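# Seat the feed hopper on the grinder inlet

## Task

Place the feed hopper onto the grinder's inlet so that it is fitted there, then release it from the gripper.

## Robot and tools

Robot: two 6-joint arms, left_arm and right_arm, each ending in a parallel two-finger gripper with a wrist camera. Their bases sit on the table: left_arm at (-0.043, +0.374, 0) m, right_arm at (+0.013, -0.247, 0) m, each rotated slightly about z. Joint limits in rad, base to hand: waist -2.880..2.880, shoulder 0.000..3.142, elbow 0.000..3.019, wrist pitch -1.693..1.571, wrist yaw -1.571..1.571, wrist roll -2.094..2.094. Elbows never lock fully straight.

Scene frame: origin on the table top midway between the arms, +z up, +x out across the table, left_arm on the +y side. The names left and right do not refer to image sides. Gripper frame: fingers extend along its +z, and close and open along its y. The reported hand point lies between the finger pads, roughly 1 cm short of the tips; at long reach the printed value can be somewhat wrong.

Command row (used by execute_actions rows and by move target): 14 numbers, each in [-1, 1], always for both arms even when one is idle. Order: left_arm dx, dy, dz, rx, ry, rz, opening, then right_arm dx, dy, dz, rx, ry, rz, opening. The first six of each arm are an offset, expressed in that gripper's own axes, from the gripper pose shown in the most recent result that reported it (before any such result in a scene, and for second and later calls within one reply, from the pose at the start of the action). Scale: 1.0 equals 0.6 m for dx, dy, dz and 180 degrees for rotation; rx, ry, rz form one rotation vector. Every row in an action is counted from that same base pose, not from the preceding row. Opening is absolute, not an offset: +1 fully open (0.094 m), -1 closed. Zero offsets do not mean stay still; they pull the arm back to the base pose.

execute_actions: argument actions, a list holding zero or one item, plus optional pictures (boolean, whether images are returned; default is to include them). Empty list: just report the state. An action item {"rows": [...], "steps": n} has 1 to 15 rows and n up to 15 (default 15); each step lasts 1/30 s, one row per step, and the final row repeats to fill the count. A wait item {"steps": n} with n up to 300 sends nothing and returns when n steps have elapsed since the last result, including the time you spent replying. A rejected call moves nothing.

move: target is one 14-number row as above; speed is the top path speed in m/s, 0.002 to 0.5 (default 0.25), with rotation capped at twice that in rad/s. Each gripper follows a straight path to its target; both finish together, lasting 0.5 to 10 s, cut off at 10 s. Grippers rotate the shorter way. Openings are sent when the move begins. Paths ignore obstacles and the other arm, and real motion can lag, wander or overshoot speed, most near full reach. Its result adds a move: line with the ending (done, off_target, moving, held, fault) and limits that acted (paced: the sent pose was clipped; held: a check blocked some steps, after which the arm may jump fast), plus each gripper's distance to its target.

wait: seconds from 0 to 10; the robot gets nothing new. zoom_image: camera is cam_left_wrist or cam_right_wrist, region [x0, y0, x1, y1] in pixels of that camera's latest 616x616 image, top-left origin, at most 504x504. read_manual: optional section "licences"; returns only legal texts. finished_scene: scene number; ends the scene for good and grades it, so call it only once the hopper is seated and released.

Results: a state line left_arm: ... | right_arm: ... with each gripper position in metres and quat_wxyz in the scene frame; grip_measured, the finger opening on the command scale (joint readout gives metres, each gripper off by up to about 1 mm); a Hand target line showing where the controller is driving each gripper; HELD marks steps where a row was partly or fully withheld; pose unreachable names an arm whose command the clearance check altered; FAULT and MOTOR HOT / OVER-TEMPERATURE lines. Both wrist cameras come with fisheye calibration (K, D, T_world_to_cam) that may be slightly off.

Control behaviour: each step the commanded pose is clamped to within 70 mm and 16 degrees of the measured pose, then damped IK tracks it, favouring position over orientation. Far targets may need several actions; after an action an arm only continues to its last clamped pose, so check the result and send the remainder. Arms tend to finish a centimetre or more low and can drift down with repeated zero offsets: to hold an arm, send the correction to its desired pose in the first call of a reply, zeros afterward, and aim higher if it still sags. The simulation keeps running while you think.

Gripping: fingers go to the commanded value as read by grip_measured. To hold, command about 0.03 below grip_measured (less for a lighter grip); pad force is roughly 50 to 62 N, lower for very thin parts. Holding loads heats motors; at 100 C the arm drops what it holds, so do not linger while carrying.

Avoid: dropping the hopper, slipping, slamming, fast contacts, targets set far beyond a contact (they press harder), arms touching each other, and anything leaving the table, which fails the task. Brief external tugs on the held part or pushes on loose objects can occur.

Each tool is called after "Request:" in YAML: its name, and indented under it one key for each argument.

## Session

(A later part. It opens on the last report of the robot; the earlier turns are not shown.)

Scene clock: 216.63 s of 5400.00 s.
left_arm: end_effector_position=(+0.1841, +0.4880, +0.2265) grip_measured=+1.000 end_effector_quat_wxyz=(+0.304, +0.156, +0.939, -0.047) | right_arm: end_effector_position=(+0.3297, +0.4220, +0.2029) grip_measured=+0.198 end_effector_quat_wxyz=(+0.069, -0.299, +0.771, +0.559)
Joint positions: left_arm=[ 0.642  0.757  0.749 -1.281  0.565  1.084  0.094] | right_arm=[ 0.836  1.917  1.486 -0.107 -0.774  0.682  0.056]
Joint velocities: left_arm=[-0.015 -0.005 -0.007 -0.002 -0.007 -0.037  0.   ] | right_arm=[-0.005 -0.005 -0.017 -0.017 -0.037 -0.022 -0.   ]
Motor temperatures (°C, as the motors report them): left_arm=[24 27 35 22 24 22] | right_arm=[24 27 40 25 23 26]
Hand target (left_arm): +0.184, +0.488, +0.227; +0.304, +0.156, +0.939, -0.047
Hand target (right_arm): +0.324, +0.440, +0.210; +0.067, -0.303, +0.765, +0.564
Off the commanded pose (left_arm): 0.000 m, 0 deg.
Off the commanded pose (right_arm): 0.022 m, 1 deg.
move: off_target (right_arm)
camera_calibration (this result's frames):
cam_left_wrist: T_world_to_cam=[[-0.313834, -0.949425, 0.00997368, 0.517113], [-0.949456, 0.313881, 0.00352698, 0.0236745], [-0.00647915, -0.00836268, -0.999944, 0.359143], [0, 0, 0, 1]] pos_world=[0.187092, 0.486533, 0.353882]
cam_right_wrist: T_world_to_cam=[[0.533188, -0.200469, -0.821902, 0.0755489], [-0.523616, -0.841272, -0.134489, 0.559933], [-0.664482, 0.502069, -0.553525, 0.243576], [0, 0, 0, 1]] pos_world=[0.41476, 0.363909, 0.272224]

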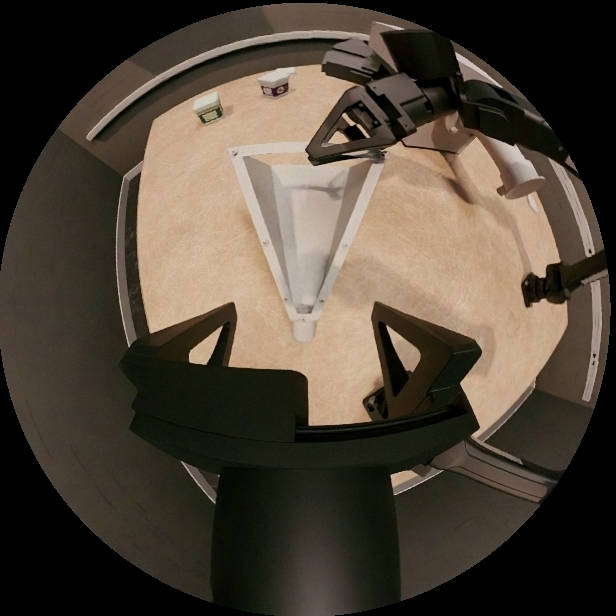

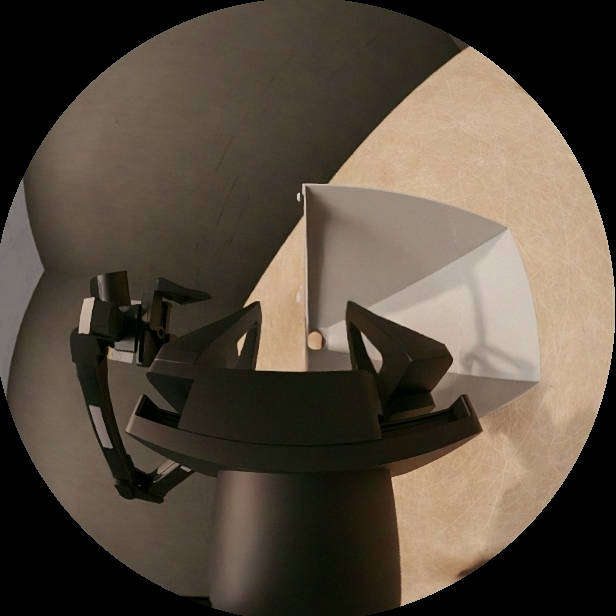

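Request:
move:
  target: [0,0,0,0,0,0,1, 0.03,0.008,0.022,0,0,0,0.2]
  speed: 0.04

Request:
execute_actions:
  actions:
    - {"rows":[[0,0,0,0,0,0,1,0,0,0,0,0,0,0],[0,0,0,0,0,0,1,0,0,0,0,0,0,-0.2],[0,0,0,0,0,0,1,0,0,0,0,0,0,-0.4],[0,0,0,0,0,0,1,0,0,0,0,0,0,-0.55],[0,0,0,0,0,0,1,0,0,0,0,0,0,-0.65],[0,0,0,0,0,0,1,0,0,0,0,0,0,-0.72],[0,0,0,0,0,0,1,0,0,0,0,0,0,-0.78],[0,0,0,0,0,0,1,0,0,0,0,0,0,-0.83],[0,0,0,0,0,0,1,0,0,0,0,0,0,-0.87],[0,0,0,0,0,0,1,0,0,0,0,0,0,-0.91],[0,0,0,0,0,0,1,0,0,0,0,0,0,-1]],"steps":15}

Request:
zoom_image:
  camera: "cam_left_wrist"
  region: [220, 80, 420, 220]

Scene clock: 219.20 s of 5400.00 s.
left_arm: end_effector_position=(+0.1841, +0.4880, +0.2265) grip_measured=+1.000 end_effector_quat_wxyz=(+0.304, +0.156, +0.939, -0.047) | right_arm: end_effector_position=(+0.3321, +0.4199, +0.2003) grip_measured=+0.198 end_effector_quat_wxyz=(+0.081, -0.292, +0.773, +0.557)
Joint positions: left_arm=[ 0.642  0.757  0.749 -1.281  0.565  1.084  0.094] | right_arm=[ 0.836  1.911  1.466 -0.08  -0.749  0.691  0.056]
Joint velocities: left_arm=[-0.005 -0.005  0.022  0.017  0.022  0.022  0.   ] | right_arm=[ 0.015 -0.015 -0.002  0.017 -0.007 -0.022 -0.001]
Motor temperatures (°C, as the motors report them): left_arm=[24 27 35 22 24 22] | right_arm=[24 27 40 25 23 26]
Hand target (left_arm): +0.184, +0.488, +0.227; +0.304, +0.156, +0.939, -0.047
Hand target (right_arm): +0.310, +0.428, +0.193; +0.069, -0.299, +0.771, +0.558
Off the commanded pose (left_arm): 0.000 m, 0 deg.
Off the commanded pose (right_arm): 0.025 m, 2 deg.
move: off_target (right_arm)
camera_calibration (this result's frames):
cam_left_wrist: T_world_to_cam=[[-0.313834, -0.949425, 0.00997368, 0.517113], [-0.949456, 0.313881, 0.00352698, 0.0236745], [-0.00647915, -0.00836268, -0.999944, 0.359143], [0, 0, 0, 1]] pos_world=[0.187092, 0.486533, 0.353882]
cam_right_wrist: T_world_to_cam=[[0.536841, -0.211874, -0.816646, 0.0743039], [-0.542822, -0.827742, -0.142083, 0.561296], [-0.645869, 0.51957, -0.559376, 0.23243], [0, 0, 0, 1]] pos_world=[0.414913, 0.359587, 0.270446]

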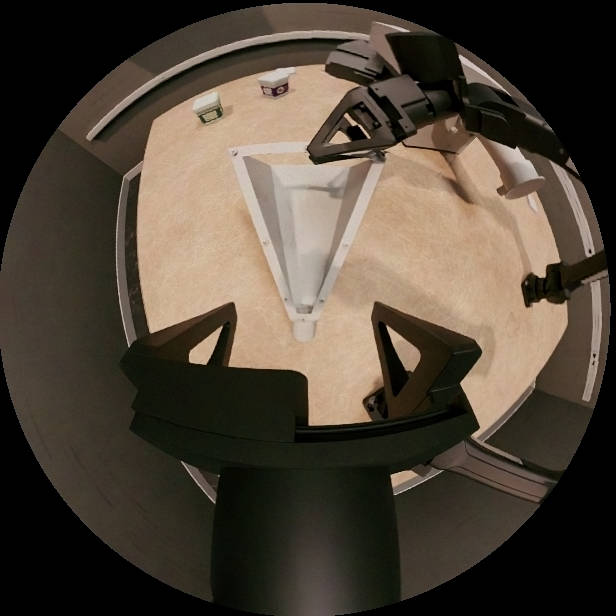

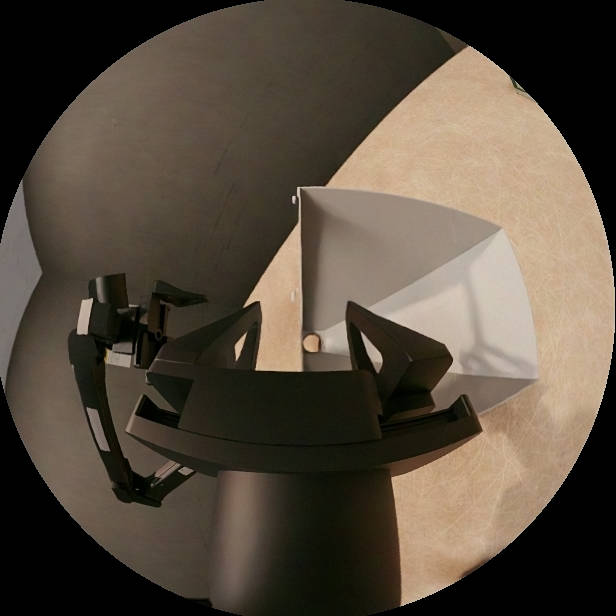

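Scene clock: 219.70 s of 5400.00 s.
left_arm: end_effector_position=(+0.1841, +0.4880, +0.2265) grip_measured=+1.000 end_effector_quat_wxyz=(+0.304, +0.156, +0.939, -0.047) | right_arm: end_effector_position=(+0.3309, +0.4197, +0.2032) grip_measured=-0.930 end_effector_quat_wxyz=(+0.079, -0.294, +0.771, +0.559)
Joint positions: left_arm=[ 0.642  0.757  0.749 -1.281  0.565  1.084  0.094] | right_arm=[ 0.836  1.907  1.466 -0.08  -0.756  0.691  0.003]
Joint velocities: left_arm=[-0.015 -0.005  0.002 -0.007 -0.037 -0.066  0.   ] | right_arm=[ 0.015 -0.005 -0.002  0.017 -0.095  0.066  0.   ]
Motor temperatures (°C, as the motors report them): left_arm=[24 27 35 22 24 22] | right_arm=[24 27 40 25 23 26]
Hand target (left_arm): +0.184, +0.488, +0.227; +0.304, +0.156, +0.939, -0.047
Hand target (right_arm): +0.332, +0.420, +0.200; +0.081, -0.292, +0.773, +0.557
Off the commanded pose (left_arm): 0.000 m, 0 deg.
Off the commanded pose (right_arm): 0.003 m, 0 deg.
Steps of this call (steps 1 to 15: all 15 steps of this action). Readings (end_effector_position):
1: left_arm (+0.1841, +0.4880, +0.2265) | right_arm (+0.3321, +0.4199, +0.2006)
2: left_arm (+0.1841, +0.4880, +0.2265) | right_arm (+0.3322, +0.4199, +0.2006)
4: left_arm (+0.1841, +0.4880, +0.2265) | right_arm (+0.3324, +0.4198, +0.2006)
8: left_arm (+0.1841, +0.4880, +0.2265) | right_arm (+0.3319, +0.4198, +0.2007)
15: the state above
camera_calibration (this result's frames):
cam_left_wrist: T_world_to_cam=[[-0.313834, -0.949425, 0.00997368, 0.517113], [-0.949456, 0.313881, 0.00352698, 0.0236745], [-0.00647915, -0.00836268, -0.999944, 0.359143], [0, 0, 0, 1]] pos_world=[0.187092, 0.486533, 0.353882]
cam_right_wrist: T_world_to_cam=[[0.537369, -0.204778, -0.818108, 0.0743683], [-0.538014, -0.830271, -0.145569, 0.560964], [-0.649442, 0.518378, -0.556336, 0.234424], [0, 0, 0, 1]] pos_world=[0.414088, 0.359461, 0.272919]

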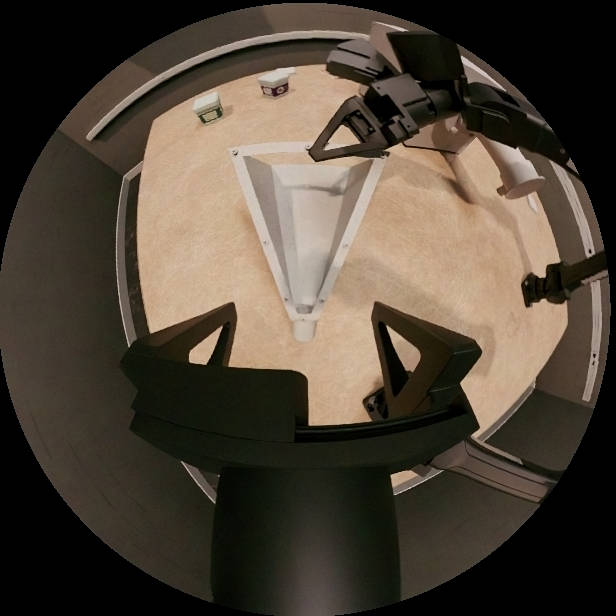

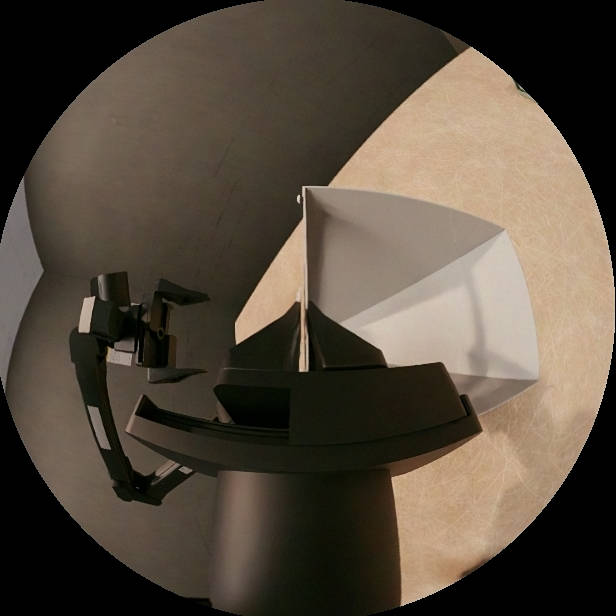

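Region (220, 80, 420, 220) of cam_left_wrist's 616x616 image, scaled by 2.520, with more detail than that image has; it fills the top 353 rows of this view, and the rest is white.

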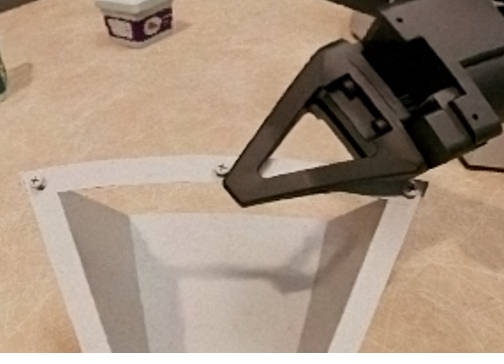

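Request:
move:
  target: [0.108,0,0.168,0,0,0,1, 0,0,0,0,0,0,-1]
  speed: 0.12

Request:
move:
  target: [-0.002,0,0.098,0,0,0,1, 0,0,0,0,0,0,-1]
  speed: 0.06

Scene clock: 222.20 s of 5400.00 s.
left_arm: end_effector_position=(+0.1862, +0.4861, +0.1057) grip_measured=+1.000 end_effector_quat_wxyz=(+0.301, +0.155, +0.940, -0.051) | right_arm: end_effector_position=(+0.3307, +0.4196, +0.2032) grip_measured=-0.930 end_effector_quat_wxyz=(+0.079, -0.294, +0.771, +0.559)
Joint positions: left_arm=[ 0.628  0.848  0.465 -0.907  0.56   1.068  0.094] | right_arm=[ 0.836  1.907  1.466 -0.08  -0.757  0.691  0.003]
Joint velocities: left_arm=[-0.015 -0.005 -0.007  0.017 -0.051 -0.037  0.   ] | right_arm=[-0.015 -0.015  0.007  0.012  0.022 -0.007 -0.   ]
Motor temperatures (°C, as the motors report them): left_arm=[24 27 35 22 24 22] | right_arm=[24 28 40 25 23 26]
Hand target (left_arm): +0.191, +0.487, +0.107; +0.304, +0.156, +0.939, -0.047
Hand target (right_arm): +0.331, +0.420, +0.203; +0.079, -0.294, +0.771, +0.559
Off the commanded pose (left_arm): 0.004 m, 1 deg.
Off the commanded pose (right_arm): 0.000 m, 0 deg.
move: done
camera_calibration (this result's frames):
cam_left_wrist: T_world_to_cam=[[-0.314188, -0.949182, 0.0184101, 0.516185], [-0.949261, 0.314377, 0.00839829, 0.0258463], [-0.0137592, -0.0148373, -0.999795, 0.242822], [0, 0, 0, 1]] pos_world=[0.190055, 0.485431, 0.233052]
cam_right_wrist: T_world_to_cam=[[0.537189, -0.20398, -0.818426, 0.0743086], [-0.537258, -0.830758, -0.145586, 0.560819], [-0.650217, 0.517913, -0.555863, 0.234705], [0, 0, 0, 1]] pos_world=[0.413996, 0.359506, 0.272927]

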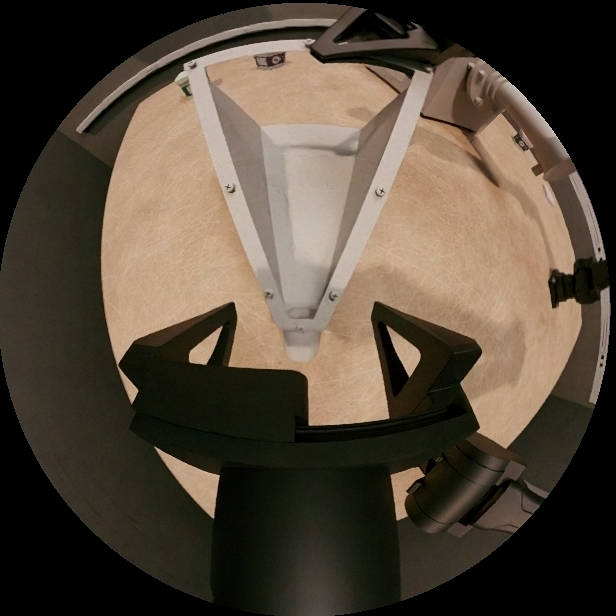

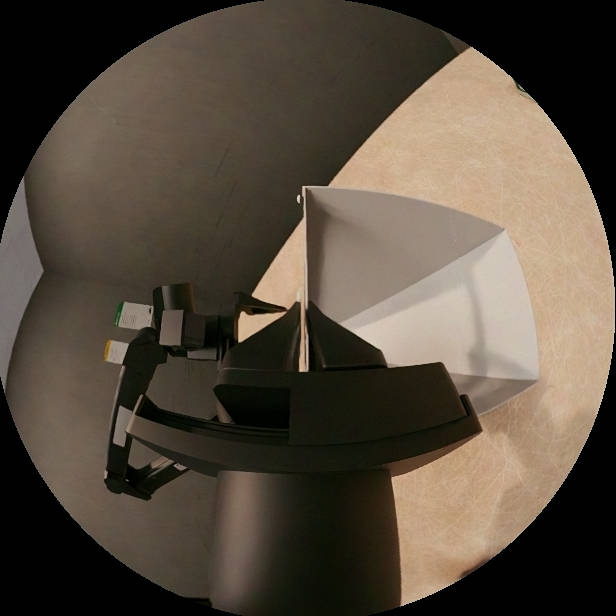

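Scene clock: 223.50 s of 5400.00 s.
left_arm: end_effector_position=(+0.2155, +0.4763, +0.0591) grip_measured=+1.000 end_effector_quat_wxyz=(+0.297, +0.157, +0.940, -0.051) | right_arm: end_effector_position=(+0.3307, +0.4196, +0.2032) grip_measured=-0.930 end_effector_quat_wxyz=(+0.079, -0.294, +0.771, +0.559)
Joint positions: left_arm=[ 0.491  0.994  0.394 -0.62   0.513  0.925  0.094] | right_arm=[ 0.836  1.907  1.466 -0.08  -0.757  0.691  0.003]
Joint velocities: left_arm=[-0.015 -0.015  0.002 -0.007 -0.007 -0.037  0.   ] | right_arm=[ 0.005 -0.005  0.007  0.017 -0.022 -0.037 -0.001]
Motor temperatures (°C, as the motors report them): left_arm=[24 27 35 22 24 22] | right_arm=[24 28 40 25 23 26]
Hand target (left_arm): +0.219, +0.476, +0.059; +0.299, +0.156, +0.940, -0.050
Hand target (right_arm): +0.331, +0.420, +0.203; +0.079, -0.294, +0.771, +0.559
Off the commanded pose (left_arm): 0.004 m, 1 deg.
Off the commanded pose (right_arm): 0.000 m, 0 deg.
move: done
camera_calibration (this result's frames):
cam_left_wrist: T_world_to_cam=[[-0.318184, -0.947843, 0.0187988, 0.517204], [-0.947791, 0.318486, 0.0161074, 0.0543777], [-0.0212544, -0.0126922, -0.999694, 0.197019], [0, 0, 0, 1]] pos_world=[0.220292, 0.475411, 0.18636]
cam_right_wrist: T_world_to_cam=[[0.537189, -0.20398, -0.818426, 0.0743086], [-0.537258, -0.830758, -0.145586, 0.560819], [-0.650217, 0.517913, -0.555863, 0.234705], [0, 0, 0, 1]] pos_world=[0.413996, 0.359506, 0.272927]

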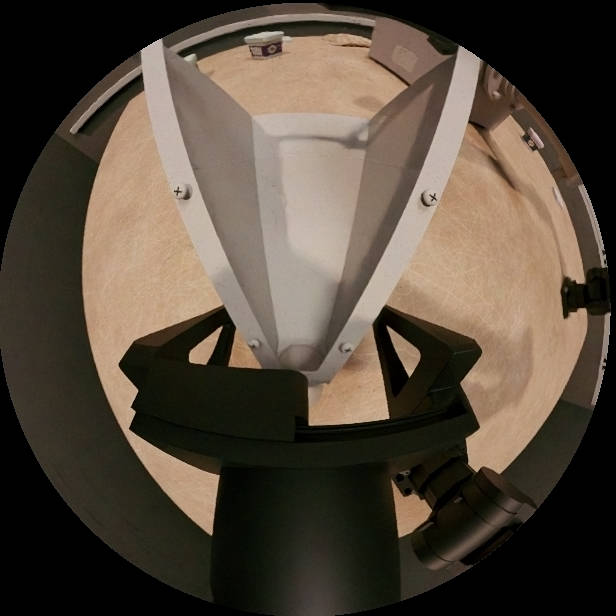

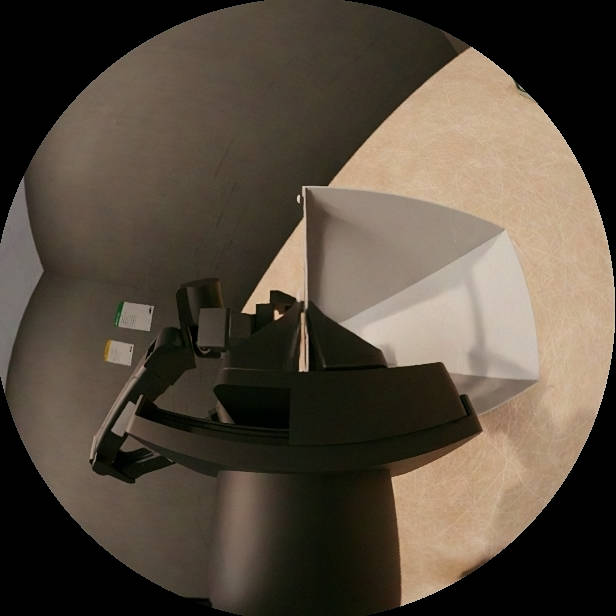

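Request:
execute_actions:
  actions:
    - {"rows":[[0,0,0,0,0,0,0.8,0,0,0,0,0,0,-1],[0,0,0,0,0,0,0.74,0,0,0,0,0,0,-1],[0,0,0,0,0,0,0.68,0,0,0,0,0,0,-1],[0,0,0,0,0,0,0.62,0,0,0,0,0,0,-1],[0,0,0,0,0,0,0.57,0,0,0,0,0,0,-1],[0,0,0,0,0,0,0.52,0,0,0,0,0,0,-1],[0,0,0,0,0,0,0.47,0,0,0,0,0,0,-1],[0,0,0,0,0,0,0.42,0,0,0,0,0,0,-1]],"steps":12}
  pictures: false

Scene clock: 225.40 s of 5400.00 s.
left_arm: end_effector_position=(+0.2154, +0.4766, +0.0589) grip_measured=+0.501 end_effector_quat_wxyz=(+0.296, +0.155, +0.941, -0.051) | right_arm: end_effector_position=(+0.3303, +0.4196, +0.2034) grip_measured=-0.930 end_effector_quat_wxyz=(+0.078, -0.295, +0.770, +0.560)
Joint positions: left_arm=[ 0.491  0.994  0.394 -0.62   0.511  0.921  0.07 ] | right_arm=[ 0.836  1.907  1.466 -0.08  -0.76   0.691  0.003]
Joint velocities: left_arm=[-0.015 -0.005  0.017 -0.007 -0.037  0.037 -0.001] | right_arm=[-0.015 -0.024 -0.012  0.007 -0.007 -0.066  0.   ]
Motor temperatures (°C, as the motors report them): left_arm=[24 27 34 22 24 22] | right_arm=[24 28 39 25 23 26]
Hand target (left_arm): +0.215, +0.476, +0.059; +0.297, +0.157, +0.940, -0.051
Hand target (right_arm): +0.331, +0.420, +0.203; +0.079, -0.294, +0.771, +0.559
Off the commanded pose (left_arm): 0.000 m, 0 deg.
Off the commanded pose (right_arm): 0.000 m, 0 deg.
Steps of this call (steps 1 to 45: nothing new was sent; steps 46 to 57: all 12 steps of this action). Readings (end_effector_position):
46: left_arm (+0.2155, +0.4764, +0.0591) | right_arm (+0.3307, +0.4196, +0.2032)
47: left_arm (+0.2155, +0.4764, +0.0591) | right_arm (+0.3307, +0.4196, +0.2032)
49: left_arm (+0.2155, +0.4764, +0.0591) | right_arm (+0.3307, +0.4196, +0.2032)
53: left_arm (+0.2154, +0.4766, +0.0589) | right_arm (+0.3303, +0.4196, +0.2034)
57: the state above

Request:
execute_actions:
  actions: []

Scene clock: 228.13 s of 5400.00 s.
left_arm: end_effector_position=(+0.2154, +0.4766, +0.0589) grip_measured=+0.501 end_effector_quat_wxyz=(+0.296, +0.155, +0.941, -0.051) | right_arm: end_effector_position=(+0.3303, +0.4196, +0.2034) grip_measured=-0.930 end_effector_quat_wxyz=(+0.078, -0.295, +0.770, +0.560)
Joint positions: left_arm=[ 0.491  0.994  0.394 -0.62   0.511  0.921  0.07 ] | right_arm=[ 0.836  1.907  1.466 -0.08  -0.76   0.691  0.003]
Joint velocities: left_arm=[ 0.005 -0.005 -0.002 -0.002 -0.139  0.051  0.   ] | right_arm=[-0.005  0.005  0.007 -0.022  0.007 -0.081  0.   ]
Motor temperatures (°C, as the motors report them): left_arm=[24 27 34 22 24 22] | right_arm=[24 28 39 25 23 26]
Hand target (left_arm): +0.215, +0.476, +0.059; +0.297, +0.157, +0.940, -0.051
Hand target (right_arm): +0.331, +0.420, +0.203; +0.079, -0.294, +0.771, +0.559
Off the commanded pose (left_arm): 0.000 m, 0 deg.
Off the commanded pose (right_arm): 0.000 m, 0 deg.
Steps of this call (steps 1 to 82: nothing new was sent). Readings (end_effector_position):
1: left_arm (+0.2154, +0.4766, +0.0589) | right_arm (+0.3303, +0.4196, +0.2034)
2: left_arm (+0.2154, +0.4766, +0.0589) | right_arm (+0.3303, +0.4196, +0.2034)
4: left_arm (+0.2154, +0.4766, +0.0589) | right_arm (+0.3303, +0.4196, +0.2034)
8: left_arm (+0.2154, +0.4766, +0.0589) | right_arm (+0.3303, +0.4196, +0.2034)
82: the state above
camera_calibration (this result's frames):
cam_left_wrist: T_world_to_cam=[[-0.314272, -0.949124, 0.0199299, 0.517175], [-0.949058, 0.314617, 0.0174519, 0.0562473], [-0.0228343, -0.01343, -0.999649, 0.197589], [0, 0, 0, 1]] pos_world=[0.220427, 0.47582, 0.186231]
cam_right_wrist: T_world_to_cam=[[0.536764, -0.202118, -0.819166, 0.0741704], [-0.535492, -0.83189, -0.145627, 0.560481], [-0.652022, 0.516824, -0.554761, 0.23536], [0, 0, 0, 1]] pos_world=[0.413782, 0.35961, 0.272948]

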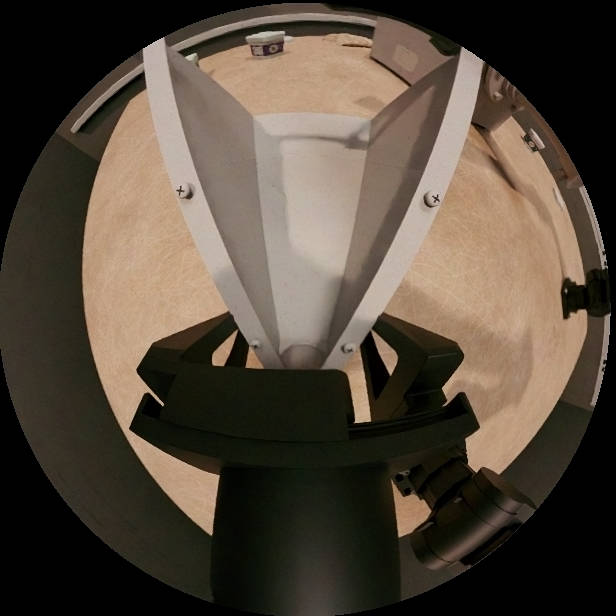

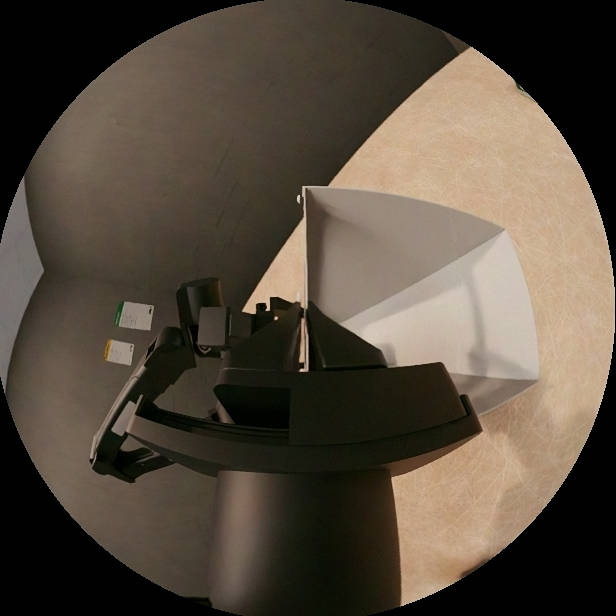

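Request:
move:
  target: [-0.162,0,0.033,0,-0.15,0,0.44,-0.078,0.173,-0.065,0.114,0,-0.136,-1]
  speed: 0.05

Scene clock: 234.60 s of 5400.00 s.
left_arm: end_effector_position=(+0.2816, +0.4378, +0.0762) grip_measured=+0.480 end_effector_quat_wxyz=(+0.478, +0.129, +0.862, -0.109) | right_arm: end_effector_position=(+0.3383, +0.4072, +0.2672) grip_measured=-0.905 end_effector_quat_wxyz=(+0.216, -0.399, +0.808, +0.377)
Joint positions: left_arm=[0.365 1.097 0.274 0.028 0.757 0.535 0.07 ] | right_arm=[ 0.894  1.807  1.651 -0.576 -0.373  0.276  0.004]
Joint velocities: left_arm=[-0.005 -0.005  0.002 -0.002  0.007  0.007 -0.001] | right_arm=[-0.015 -0.005  0.012  0.002 -0.022 -0.095  0.   ]
Motor temperatures (°C, as the motors report them): left_arm=[24 26 34 22 24 22] | right_arm=[24 29 41 25 23 26]
Hand target (left_arm): +0.300, +0.448, +0.099; +0.507, +0.140, +0.847, -0.083
Hand target (right_arm): +0.317, +0.420, +0.322; +0.247, -0.428, +0.778, +0.388
Off the commanded pose (left_arm): 0.031 m, 5 deg.
Off the commanded pose (right_arm): 0.061 m, 6 deg.
move: off_target (left_arm, right_arm)
camera_calibration (this result's frames):
cam_left_wrist: T_world_to_cam=[[-0.325171, -0.94201, 0.0829554, 0.495886], [-0.882698, 0.27088, -0.384016, 0.162054], [0.339276, -0.198095, -0.919592, 0.188615], [0, 0, 0, 1]] pos_world=[0.2403, 0.460596, 0.194544]
cam_right_wrist: T_world_to_cam=[[0.803344, -0.400899, -0.440362, 0.00921518], [-0.507524, -0.847748, -0.154088, 0.563046], [-0.311542, 0.34728, -0.884499, 0.324365], [0, 0, 0, 1]] pos_world=[0.379409, 0.36837, 0.377717]

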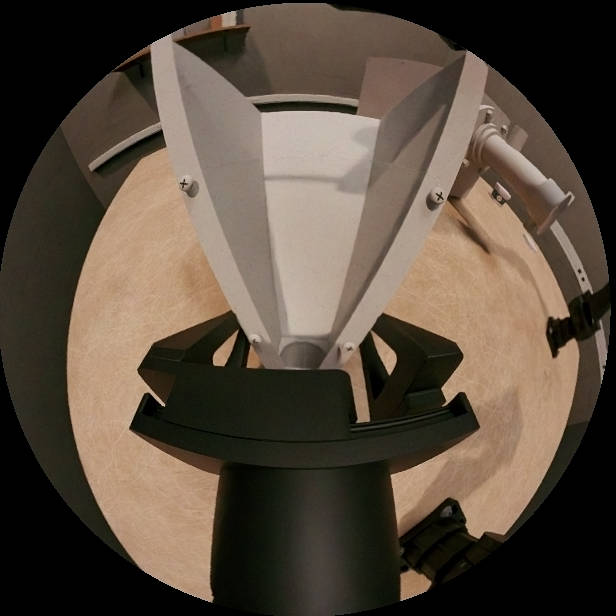

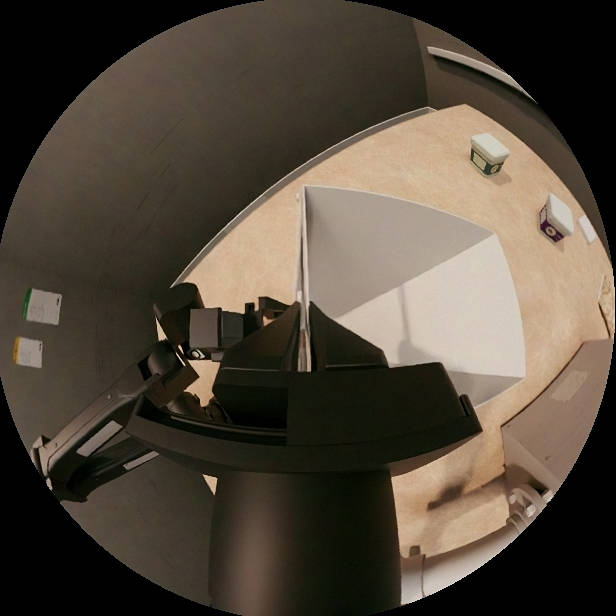

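Request:
move:
  target: [-0.129,-0.007,0.02,0,-0.19,0,0.43,-0.093,0.141,-0.08,0.10,0,-0.119,-1]
  speed: 0.05

Scene clock: 242.67 s of 5400.00 s.
left_arm: end_effector_position=(+0.3132, +0.4108, +0.1113) grip_measured=+0.475 end_effector_quat_wxyz=(+0.673, +0.073, +0.716, -0.172) | right_arm: end_effector_position=(+0.3000, +0.4236, +0.3168) grip_measured=-0.906 end_effector_quat_wxyz=(+0.306, -0.493, +0.789, +0.200)
Joint positions: left_arm=[ 0.263  1.649  0.14   1.457  0.809 -0.111  0.069] | right_arm=[ 1.043  1.819  1.861 -0.865  0.025  0.047  0.004]
Joint velocities: left_arm=[-0.005 -0.015  0.002  0.027  0.007 -0.037  0.001] | right_arm=[-0.015  0.005  0.012 -0.012 -0.051 -0.037  0.001]
Motor temperatures (°C, as the motors report them): left_arm=[24 26 34 22 24 22] | right_arm=[24 30 44 24 24 26]
Hand target (left_arm): +0.328, +0.422, +0.137; +0.709, +0.091, +0.685, -0.139
Hand target (right_arm): +0.298, +0.428, +0.368; +0.343, -0.501, +0.768, +0.202
Off the commanded pose (left_arm): 0.031 m, 7 deg.
Off the commanded pose (right_arm): 0.054 m, 5 deg.
move: off_target (left_arm, right_arm)
camera_calibration (this result's frames):
cam_left_wrist: T_world_to_cam=[[-0.34123, -0.92562, 0.163676, 0.467117], [-0.622527, 0.0920701, -0.777164, 0.246414], [0.704289, -0.367084, -0.60764, 0.125184], [0, 0, 0, 1]] pos_world=[0.224628, 0.455638, 0.191115]
cam_right_wrist: T_world_to_cam=[[0.898691, -0.438241, -0.0173259, -0.0784495], [-0.437174, -0.891939, -0.11543, 0.550521], [0.0351325, 0.11131, -0.993164, 0.380963], [0, 0, 0, 1]] pos_world=[0.297791, 0.414246, 0.440546]

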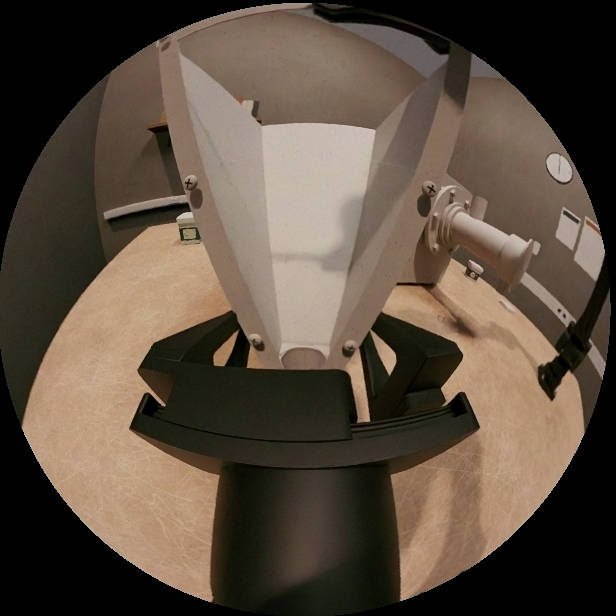

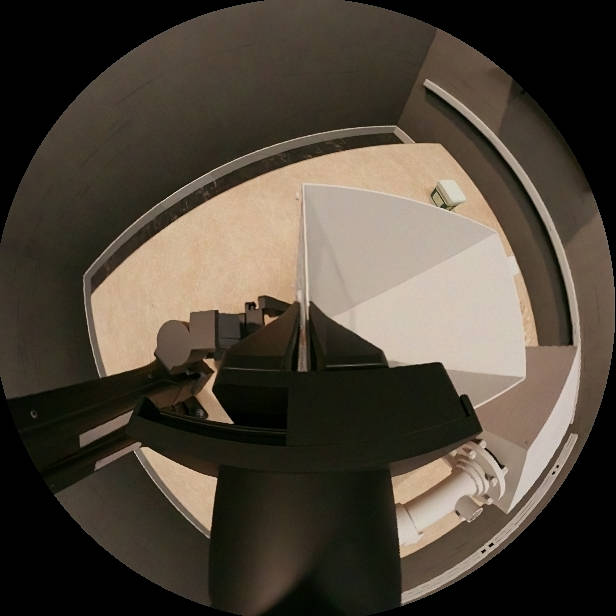

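Request:
move:
  target: [-0.29,-0.105,0.065,0,-0.02,0.06,0.43,-0.172,-0.087,-0.296,0,-0.055,0,-1]
  speed: 0.05

Scene clock: 249.27 s of 5400.00 s.
left_arm: end_effector_position=(+0.3040, +0.3638, +0.1925) grip_measured=+0.467 end_effector_quat_wxyz=(+0.650, +0.077, +0.741, -0.150) | right_arm: end_effector_position=(+0.2953, +0.3727, +0.3990) grip_measured=-0.910 end_effector_quat_wxyz=(+0.307, -0.493, +0.782, +0.227)
Joint positions: left_arm=[ 0.044  0.823  0.167  0.525  0.566 -0.052  0.069] | right_arm=[ 1.003  1.687  1.884 -0.986 -0.046  0.027  0.004]
Joint velocities: left_arm=[-0.005 -0.005 -0.002 -0.022  0.037 -0.037 -0.001] | right_arm=[-0.015 -0.015  0.002 -0.002  0.022  0.007 -0.001]
Motor temperatures (°C, as the motors report them): left_arm=[24 26 35 22 24 22] | right_arm=[24 30 46 24 24 26]
Hand target (left_arm): +0.324, +0.361, +0.266; +0.708, +0.133, +0.685, -0.107
Hand target (right_arm): +0.312, +0.361, +0.473; +0.374, -0.474, +0.760, +0.242
Off the commanded pose (left_arm): 0.106 m, 12 deg; position clipped at the last step of the last action.
Off the commanded pose (right_arm): 0.123 m, 8 deg; position clipped at the last step of the last action.
move: off_target (left_arm, right_arm); limits=paced
camera_calibration (this result's frames):
cam_left_wrist: T_world_to_cam=[[-0.313953, -0.9394, 0.137699, 0.408956], [-0.671298, 0.117071, -0.731884, 0.305183], [0.671411, -0.322214, -0.667372, 0.168932], [0, 0, 0, 1]] pos_world=[0.219839, 0.402877, 0.279787]
cam_right_wrist: T_world_to_cam=[[0.907903, -0.41552, -0.0552682, -0.0911278], [-0.41901, -0.895868, -0.147819, 0.521545], [0.0119088, 0.157363, -0.987469, 0.455946], [0, 0, 0, 1]] pos_world=[0.295838, 0.357621, 0.52229]

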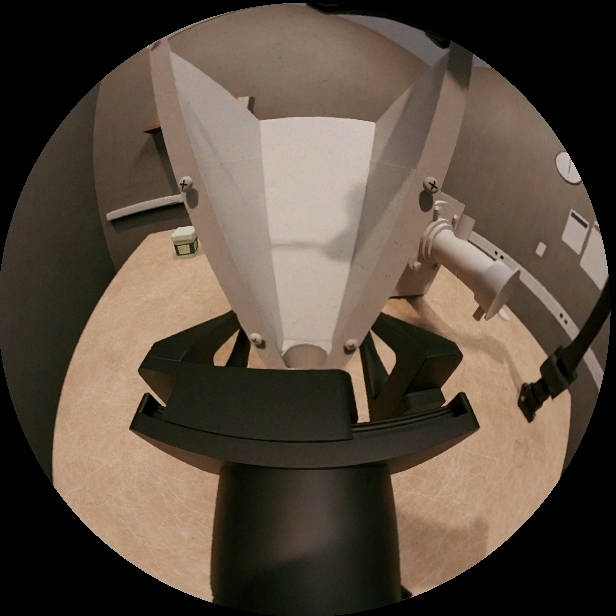

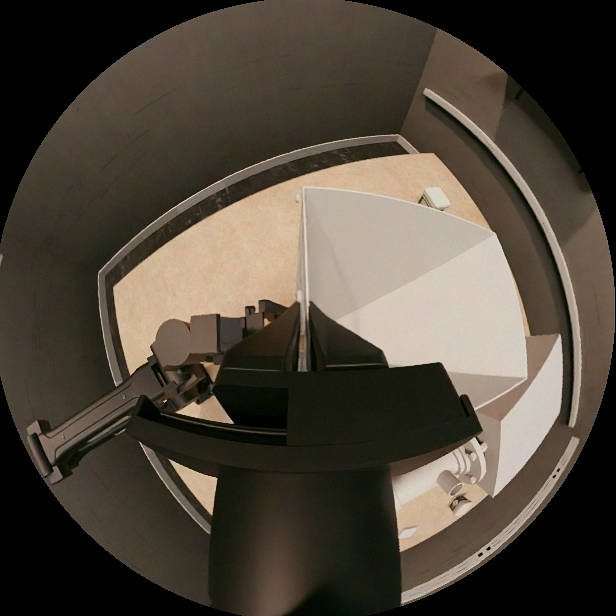

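Request:
execute_actions:
  actions:
    - {"rows":[[-0.3,-0.1,0.1,0,-0.06,0.06,0.43,-0.172,-0.1,-0.296,0,-0.07,0.02,-1]],"steps":15}
  pictures: false

Request:
execute_actions:
  actions:
    - {"rows":[[-0.3,-0.1,0.1,0,-0.06,0.06,0.43,-0.172,-0.1,-0.296,0,-0.07,0.0,-1]],"steps":15}
  pictures: false

Request:
execute_actions:
  actions:
    - {"rows":[[-0.3,-0.1,0.1,0,-0.06,0.06,0.43,-0.172,-0.1,-0.296,0,-0.07,0.0,-1]],"steps":15}

Scene clock: 251.27 s of 5400.00 s.
left_arm: end_effector_position=(+0.3125, +0.3250, +0.2213) grip_measured=+0.457 end_effector_quat_wxyz=(+0.678, +0.097, +0.719, -0.115) | right_arm: end_effector_position=(+0.3017, +0.3230, +0.4285) grip_measured=-0.913 end_effector_quat_wxyz=(+0.317, -0.477, +0.776, +0.265)
Joint positions: left_arm=[-0.184  0.768  0.193  0.519  0.313 -0.017  0.068] | right_arm=[ 0.937  1.552  1.764 -0.939 -0.135  0.025  0.004]
Joint velocities: left_arm=[-0.112 -0.093  0.134 -0.212 -0.183  0.037  0.   ] | right_arm=[-0.034 -0.073 -0.002 -0.002 -0.051 -0.022 -0.001]
Motor temperatures (°C, as the motors report them): left_arm=[24 26 36 22 24 22] | right_arm=[24 30 47 25 24 26]
Hand target (left_arm): +0.327, +0.316, +0.294; +0.729, +0.132, +0.666, -0.092
Hand target (right_arm): +0.315, +0.310, +0.503; +0.383, -0.442, +0.757, +0.290
Off the commanded pose (left_arm): 0.161 m, 10 deg; position clipped at the last step of the last action.
Off the commanded pose (right_arm): 0.172 m, 9 deg; position clipped at the last step of the last action.
Steps of this call (steps 1 to 45: nothing new was sent; steps 46 to 60: all 15 steps of this action). Readings (end_effector_position):
46: left_arm (+0.3059, +0.3656, +0.1934) | right_arm (+0.2945, +0.3726, +0.3991)
47: left_arm (+0.3080, +0.3648, +0.1936) | right_arm (+0.2928, +0.3715, +0.4000)
49: left_arm (+0.3096, +0.3554, +0.1957) | right_arm (+0.2937, +0.3610, +0.4033)
53: left_arm (+0.3094, +0.3353, +0.2050) | right_arm (+0.2998, +0.3377, +0.4134)
60: the state above

Scene clock: 251.77 s of 5400.00 s.
left_arm: end_effector_position=(+0.3150, +0.2862, +0.2423) grip_measured=+0.449 end_effector_quat_wxyz=(+0.701, +0.127, +0.698, -0.076) | right_arm: end_effector_position=(+0.3090, +0.2689, +0.4481) grip_measured=-0.914 end_effector_quat_wxyz=(+0.325, -0.472, +0.761, +0.303)
Joint positions: left_arm=[-0.394  0.766  0.221  0.538  0.089  0.073  0.068] | right_arm=[ 0.846  1.423  1.643 -0.897 -0.261 -0.009  0.004]
Joint velocities: left_arm=[-0.063 -0.005  0.081 -0.022 -0.037  0.11   0.   ] | right_arm=[-0.005 -0.063 -0.017 -0.017  0.022 -0.051 -0.001]
Motor temperatures (°C, as the motors report them): left_arm=[24 26 36 22 24 22] | right_arm=[24 30 47 25 24 26]
Hand target (left_arm): +0.326, +0.274, +0.316; +0.751, +0.152, +0.640, -0.057
Hand target (right_arm): +0.324, +0.252, +0.522; +0.401, -0.446, +0.735, +0.316
Off the commanded pose (left_arm): 0.168 m, 9 deg; position clipped at the last step of the last action.
Off the commanded pose (right_arm): 0.177 m, 10 deg; position clipped at the last step of the last action.
Steps of this call (steps 1 to 15: all 15 steps of this action). Readings (end_effector_position):
1: left_arm (+0.3136, +0.3256, +0.2226) | right_arm (+0.3006, +0.3215, +0.4294)
2: left_arm (+0.3146, +0.3247, +0.2241) | right_arm (+0.2990, +0.3188, +0.4307)
4: left_arm (+0.3140, +0.3155, +0.2253) | right_arm (+0.3006, +0.3066, +0.4323)
8: left_arm (+0.3120, +0.2958, +0.2300) | right_arm (+0.3072, +0.2825, +0.4370)
15: the state above

Scene clock: 252.27 s of 5400.00 s.
left_arm: end_effector_position=(+0.3110, +0.2446, +0.2657) grip_measured=+0.443 end_effector_quat_wxyz=(+0.722, +0.166, +0.671, -0.036) | right_arm: end_effector_position=(+0.3170, +0.2086, +0.4666) grip_measured=-0.914 end_effector_quat_wxyz=(+0.325, -0.457, +0.749, +0.354)
Joint positions: left_arm=[-0.595  0.779  0.258  0.565 -0.107  0.198  0.068] | right_arm=[ 0.72   1.301  1.537 -0.871 -0.437 -0.021  0.004]
Joint velocities: left_arm=[-0.103  0.044  0.09  -0.007 -0.066  0.095 -0.   ] | right_arm=[-0.044 -0.122  0.002 -0.056  0.037  0.022 -0.001]
Motor temperatures (°C, as the motors report them): left_arm=[24 26 37 22 24 22] | right_arm=[24 30 47 25 24 26]
Hand target (left_arm): +0.319, +0.229, +0.338; +0.768, +0.183, +0.614, -0.019
Hand target (right_arm): +0.333, +0.188, +0.538; +0.406, -0.438, +0.720, +0.353
Off the commanded pose (left_arm): 0.164 m, 9 deg; position clipped at the last step of the last action.
Off the commanded pose (right_arm): 0.172 m, 10 deg; position clipped at the last step of the last action.
Steps of this call (steps 1 to 15: all 15 steps of this action). Readings (end_effector_position):
1: left_arm (+0.3154, +0.2864, +0.2436) | right_arm (+0.3066, +0.2677, +0.4485)
2: left_arm (+0.3155, +0.2856, +0.2454) | right_arm (+0.3046, +0.2648, +0.4500)
4: left_arm (+0.3132, +0.2762, +0.2468) | right_arm (+0.3068, +0.2514, +0.4513)
8: left_arm (+0.3084, +0.2563, +0.2515) | right_arm (+0.3135, +0.2255, +0.4549)
15: the state above
camera_calibration (this result's frames):
cam_left_wrist: T_world_to_cam=[[-0.283779, -0.942467, -0.176706, 0.363988], [-0.486031, 0.300231, -0.820753, 0.298566], [0.826585, -0.147028, -0.543268, 0.0506034], [0, 0, 0, 1]] pos_world=[0.206577, 0.260848, 0.336859]
cam_right_wrist: T_world_to_cam=[[0.911629, -0.335213, -0.237833, -0.108077], [-0.400878, -0.852881, -0.334501, 0.466025], [-0.0907146, 0.400283, -0.911891, 0.494864], [0, 0, 0, 1]] pos_world=[0.330237, 0.163149, 0.581443]

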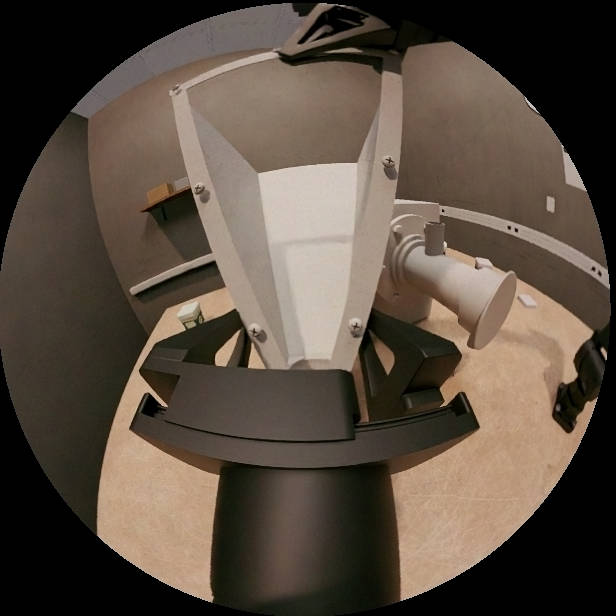

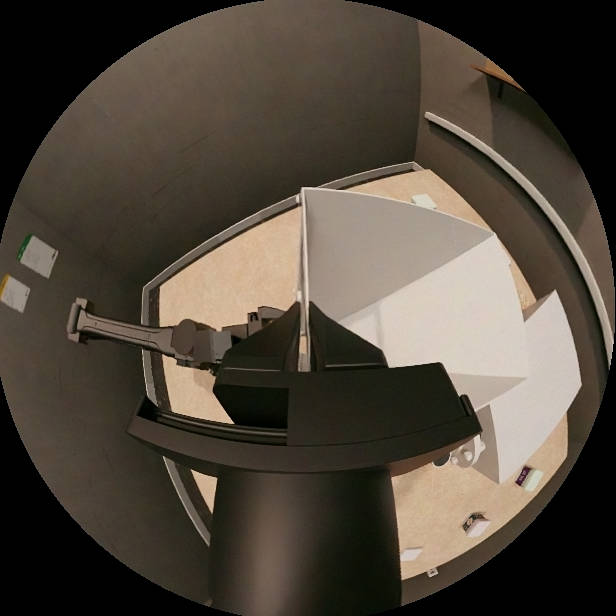

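Request:
execute_actions:
  actions:
    - {"rows":[[-0.253,-0.008,0.089,0,-0.03,-0.03,0.37,-0.2025,0.058,-0.135,0.046,0,-0.055,-1]],"steps":15}
  pictures: false

Request:
execute_actions:
  actions:
    - {"rows":[[-0.25,0.0,0.03,0,-0.03,0,0.37,-0.2,0.03,-0.15,0,-0.04,0,-1]],"steps":15}

Scene clock: 255.57 s of 5400.00 s.
left_arm: end_effector_position=(+0.3124, +0.2242, +0.2754) grip_measured=+0.404 end_effector_quat_wxyz=(+0.705, +0.131, +0.692, -0.083) | right_arm: end_effector_position=(+0.3126, +0.2103, +0.4824) grip_measured=-0.891 end_effector_quat_wxyz=(+0.318, -0.487, +0.768, +0.269)
Joint positions: left_arm=[-0.671  0.777  0.313  0.472 -0.173  0.071  0.066] | right_arm=[ 0.778  1.361  1.708 -1.092 -0.27  -0.104  0.005]
Joint velocities: left_arm=[ 0.005 -0.015  0.1   -0.095 -0.11  -0.051 -0.001] | right_arm=[ 0.005  0.063  0.178 -0.139 -0.007 -0.037 -0.   ]
Motor temperatures (°C, as the motors report them): left_arm=[24 26 39 22 24 22] | right_arm=[24 30 48 25 24 26]
Hand target (left_arm): +0.320, +0.217, +0.350; +0.751, +0.131, +0.643, -0.076
Hand target (right_arm): +0.311, +0.205, +0.556; +0.389, -0.492, +0.730, +0.271
Off the commanded pose (left_arm): 0.147 m, 8 deg; position clipped at the last step of the last action.
Off the commanded pose (right_arm): 0.134 m, 9 deg; position clipped at the last step of the last action.
Steps of this call (steps 1 to 84: nothing new was sent; steps 85 to 99: all 15 steps of this action). Readings (end_effector_position):
85: left_arm (+0.3122, +0.2412, +0.2683) | right_arm (+0.3188, +0.2028, +0.4690)
86: left_arm (+0.3117, +0.2369, +0.2665) | right_arm (+0.3197, +0.2023, +0.4674)
88: left_arm (+0.3100, +0.2297, +0.2641) | right_arm (+0.3173, +0.2039, +0.4678)
92: left_arm (+0.3093, +0.2260, +0.2660) | right_arm (+0.3116, +0.2089, +0.4723)
99: the state above

Scene clock: 256.07 s of 5400.00 s.
left_arm: end_effector_position=(+0.3032, +0.2291, +0.2899) grip_measured=+0.395 end_effector_quat_wxyz=(+0.691, +0.124, +0.707, -0.090) | right_arm: end_effector_position=(+0.3102, +0.2194, +0.4971) grip_measured=-0.902 end_effector_quat_wxyz=(+0.293, -0.480, +0.776, +0.285)
Joint positions: left_arm=[-0.671  0.677  0.348  0.298 -0.173  0.039  0.066] | right_arm=[ 0.781  1.409  1.807 -1.169 -0.305 -0.068  0.005]
Joint velocities: left_arm=[-0.015  0.005  0.037 -0.051  0.007 -0.051 -0.001] | right_arm=[ 0.005  0.054  0.095 -0.085 -0.007 -0.066 -0.   ]
Motor temperatures (°C, as the motors report them): left_arm=[24 26 39 22 24 22] | right_arm=[24 30 48 25 24 26]
Hand target (left_arm): +0.307, +0.223, +0.366; +0.738, +0.124, +0.658, -0.088
Hand target (right_arm): +0.309, +0.216, +0.572; +0.365, -0.469, +0.745, +0.301
Off the commanded pose (left_arm): 0.139 m, 8 deg; position clipped at the last step of the last action.
Off the commanded pose (right_arm): 0.136 m, 9 deg; position clipped at the last step of the last action.
Steps of this call (steps 1 to 15: all 15 steps of this action). Readings (end_effector_position):
1: left_arm (+0.3127, +0.2240, +0.2763) | right_arm (+0.3114, +0.2113, +0.4835)
2: left_arm (+0.3119, +0.2244, +0.2770) | right_arm (+0.3105, +0.2124, +0.4848)
4: left_arm (+0.3085, +0.2263, +0.2807) | right_arm (+0.3107, +0.2150, +0.4882)
8: left_arm (+0.3034, +0.2290, +0.2854) | right_arm (+0.3101, +0.2179, +0.4926)
15: the state above
camera_calibration (this result's frames):
cam_left_wrist: T_world_to_cam=[[-0.305972, -0.951626, -0.0281004, 0.317216], [-0.575587, 0.208416, -0.790736, 0.358765], [0.758341, -0.225769, -0.611513, 0.126432], [0, 0, 0, 1]] pos_world=[0.207681, 0.255643, 0.369917]
cam_right_wrist: T_world_to_cam=[[0.910477, -0.379505, -0.164337, -0.117456], [-0.407049, -0.892582, -0.193928, 0.423494], [-0.0730878, 0.243461, -0.967153, 0.574047], [0, 0, 0, 1]] pos_world=[0.32128, 0.19367, 0.618017]

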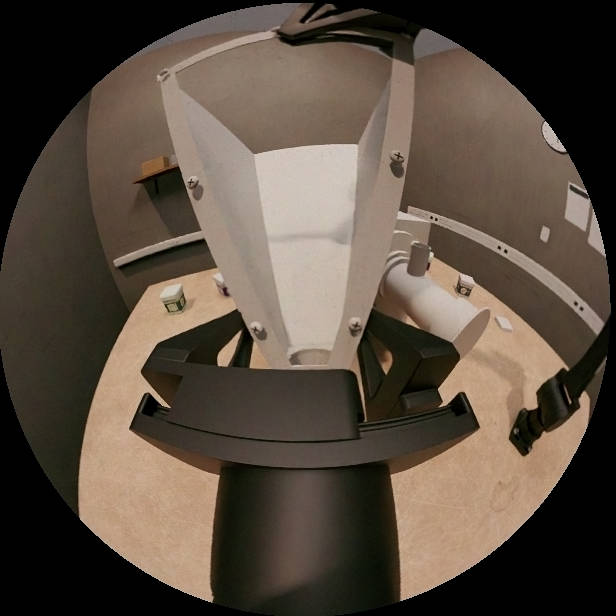

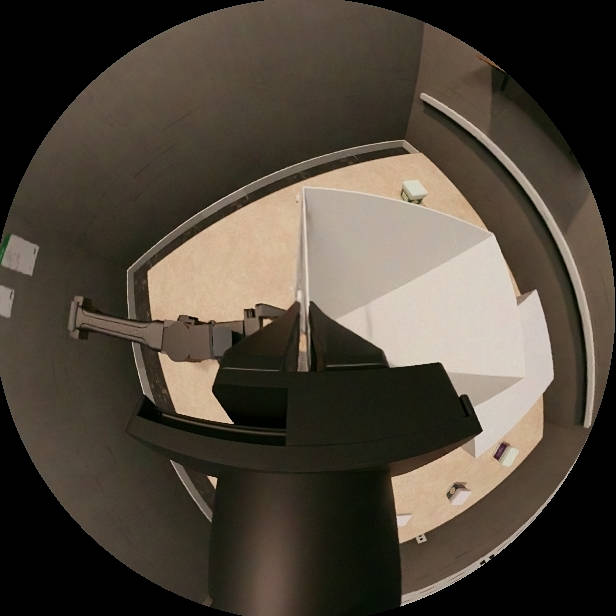

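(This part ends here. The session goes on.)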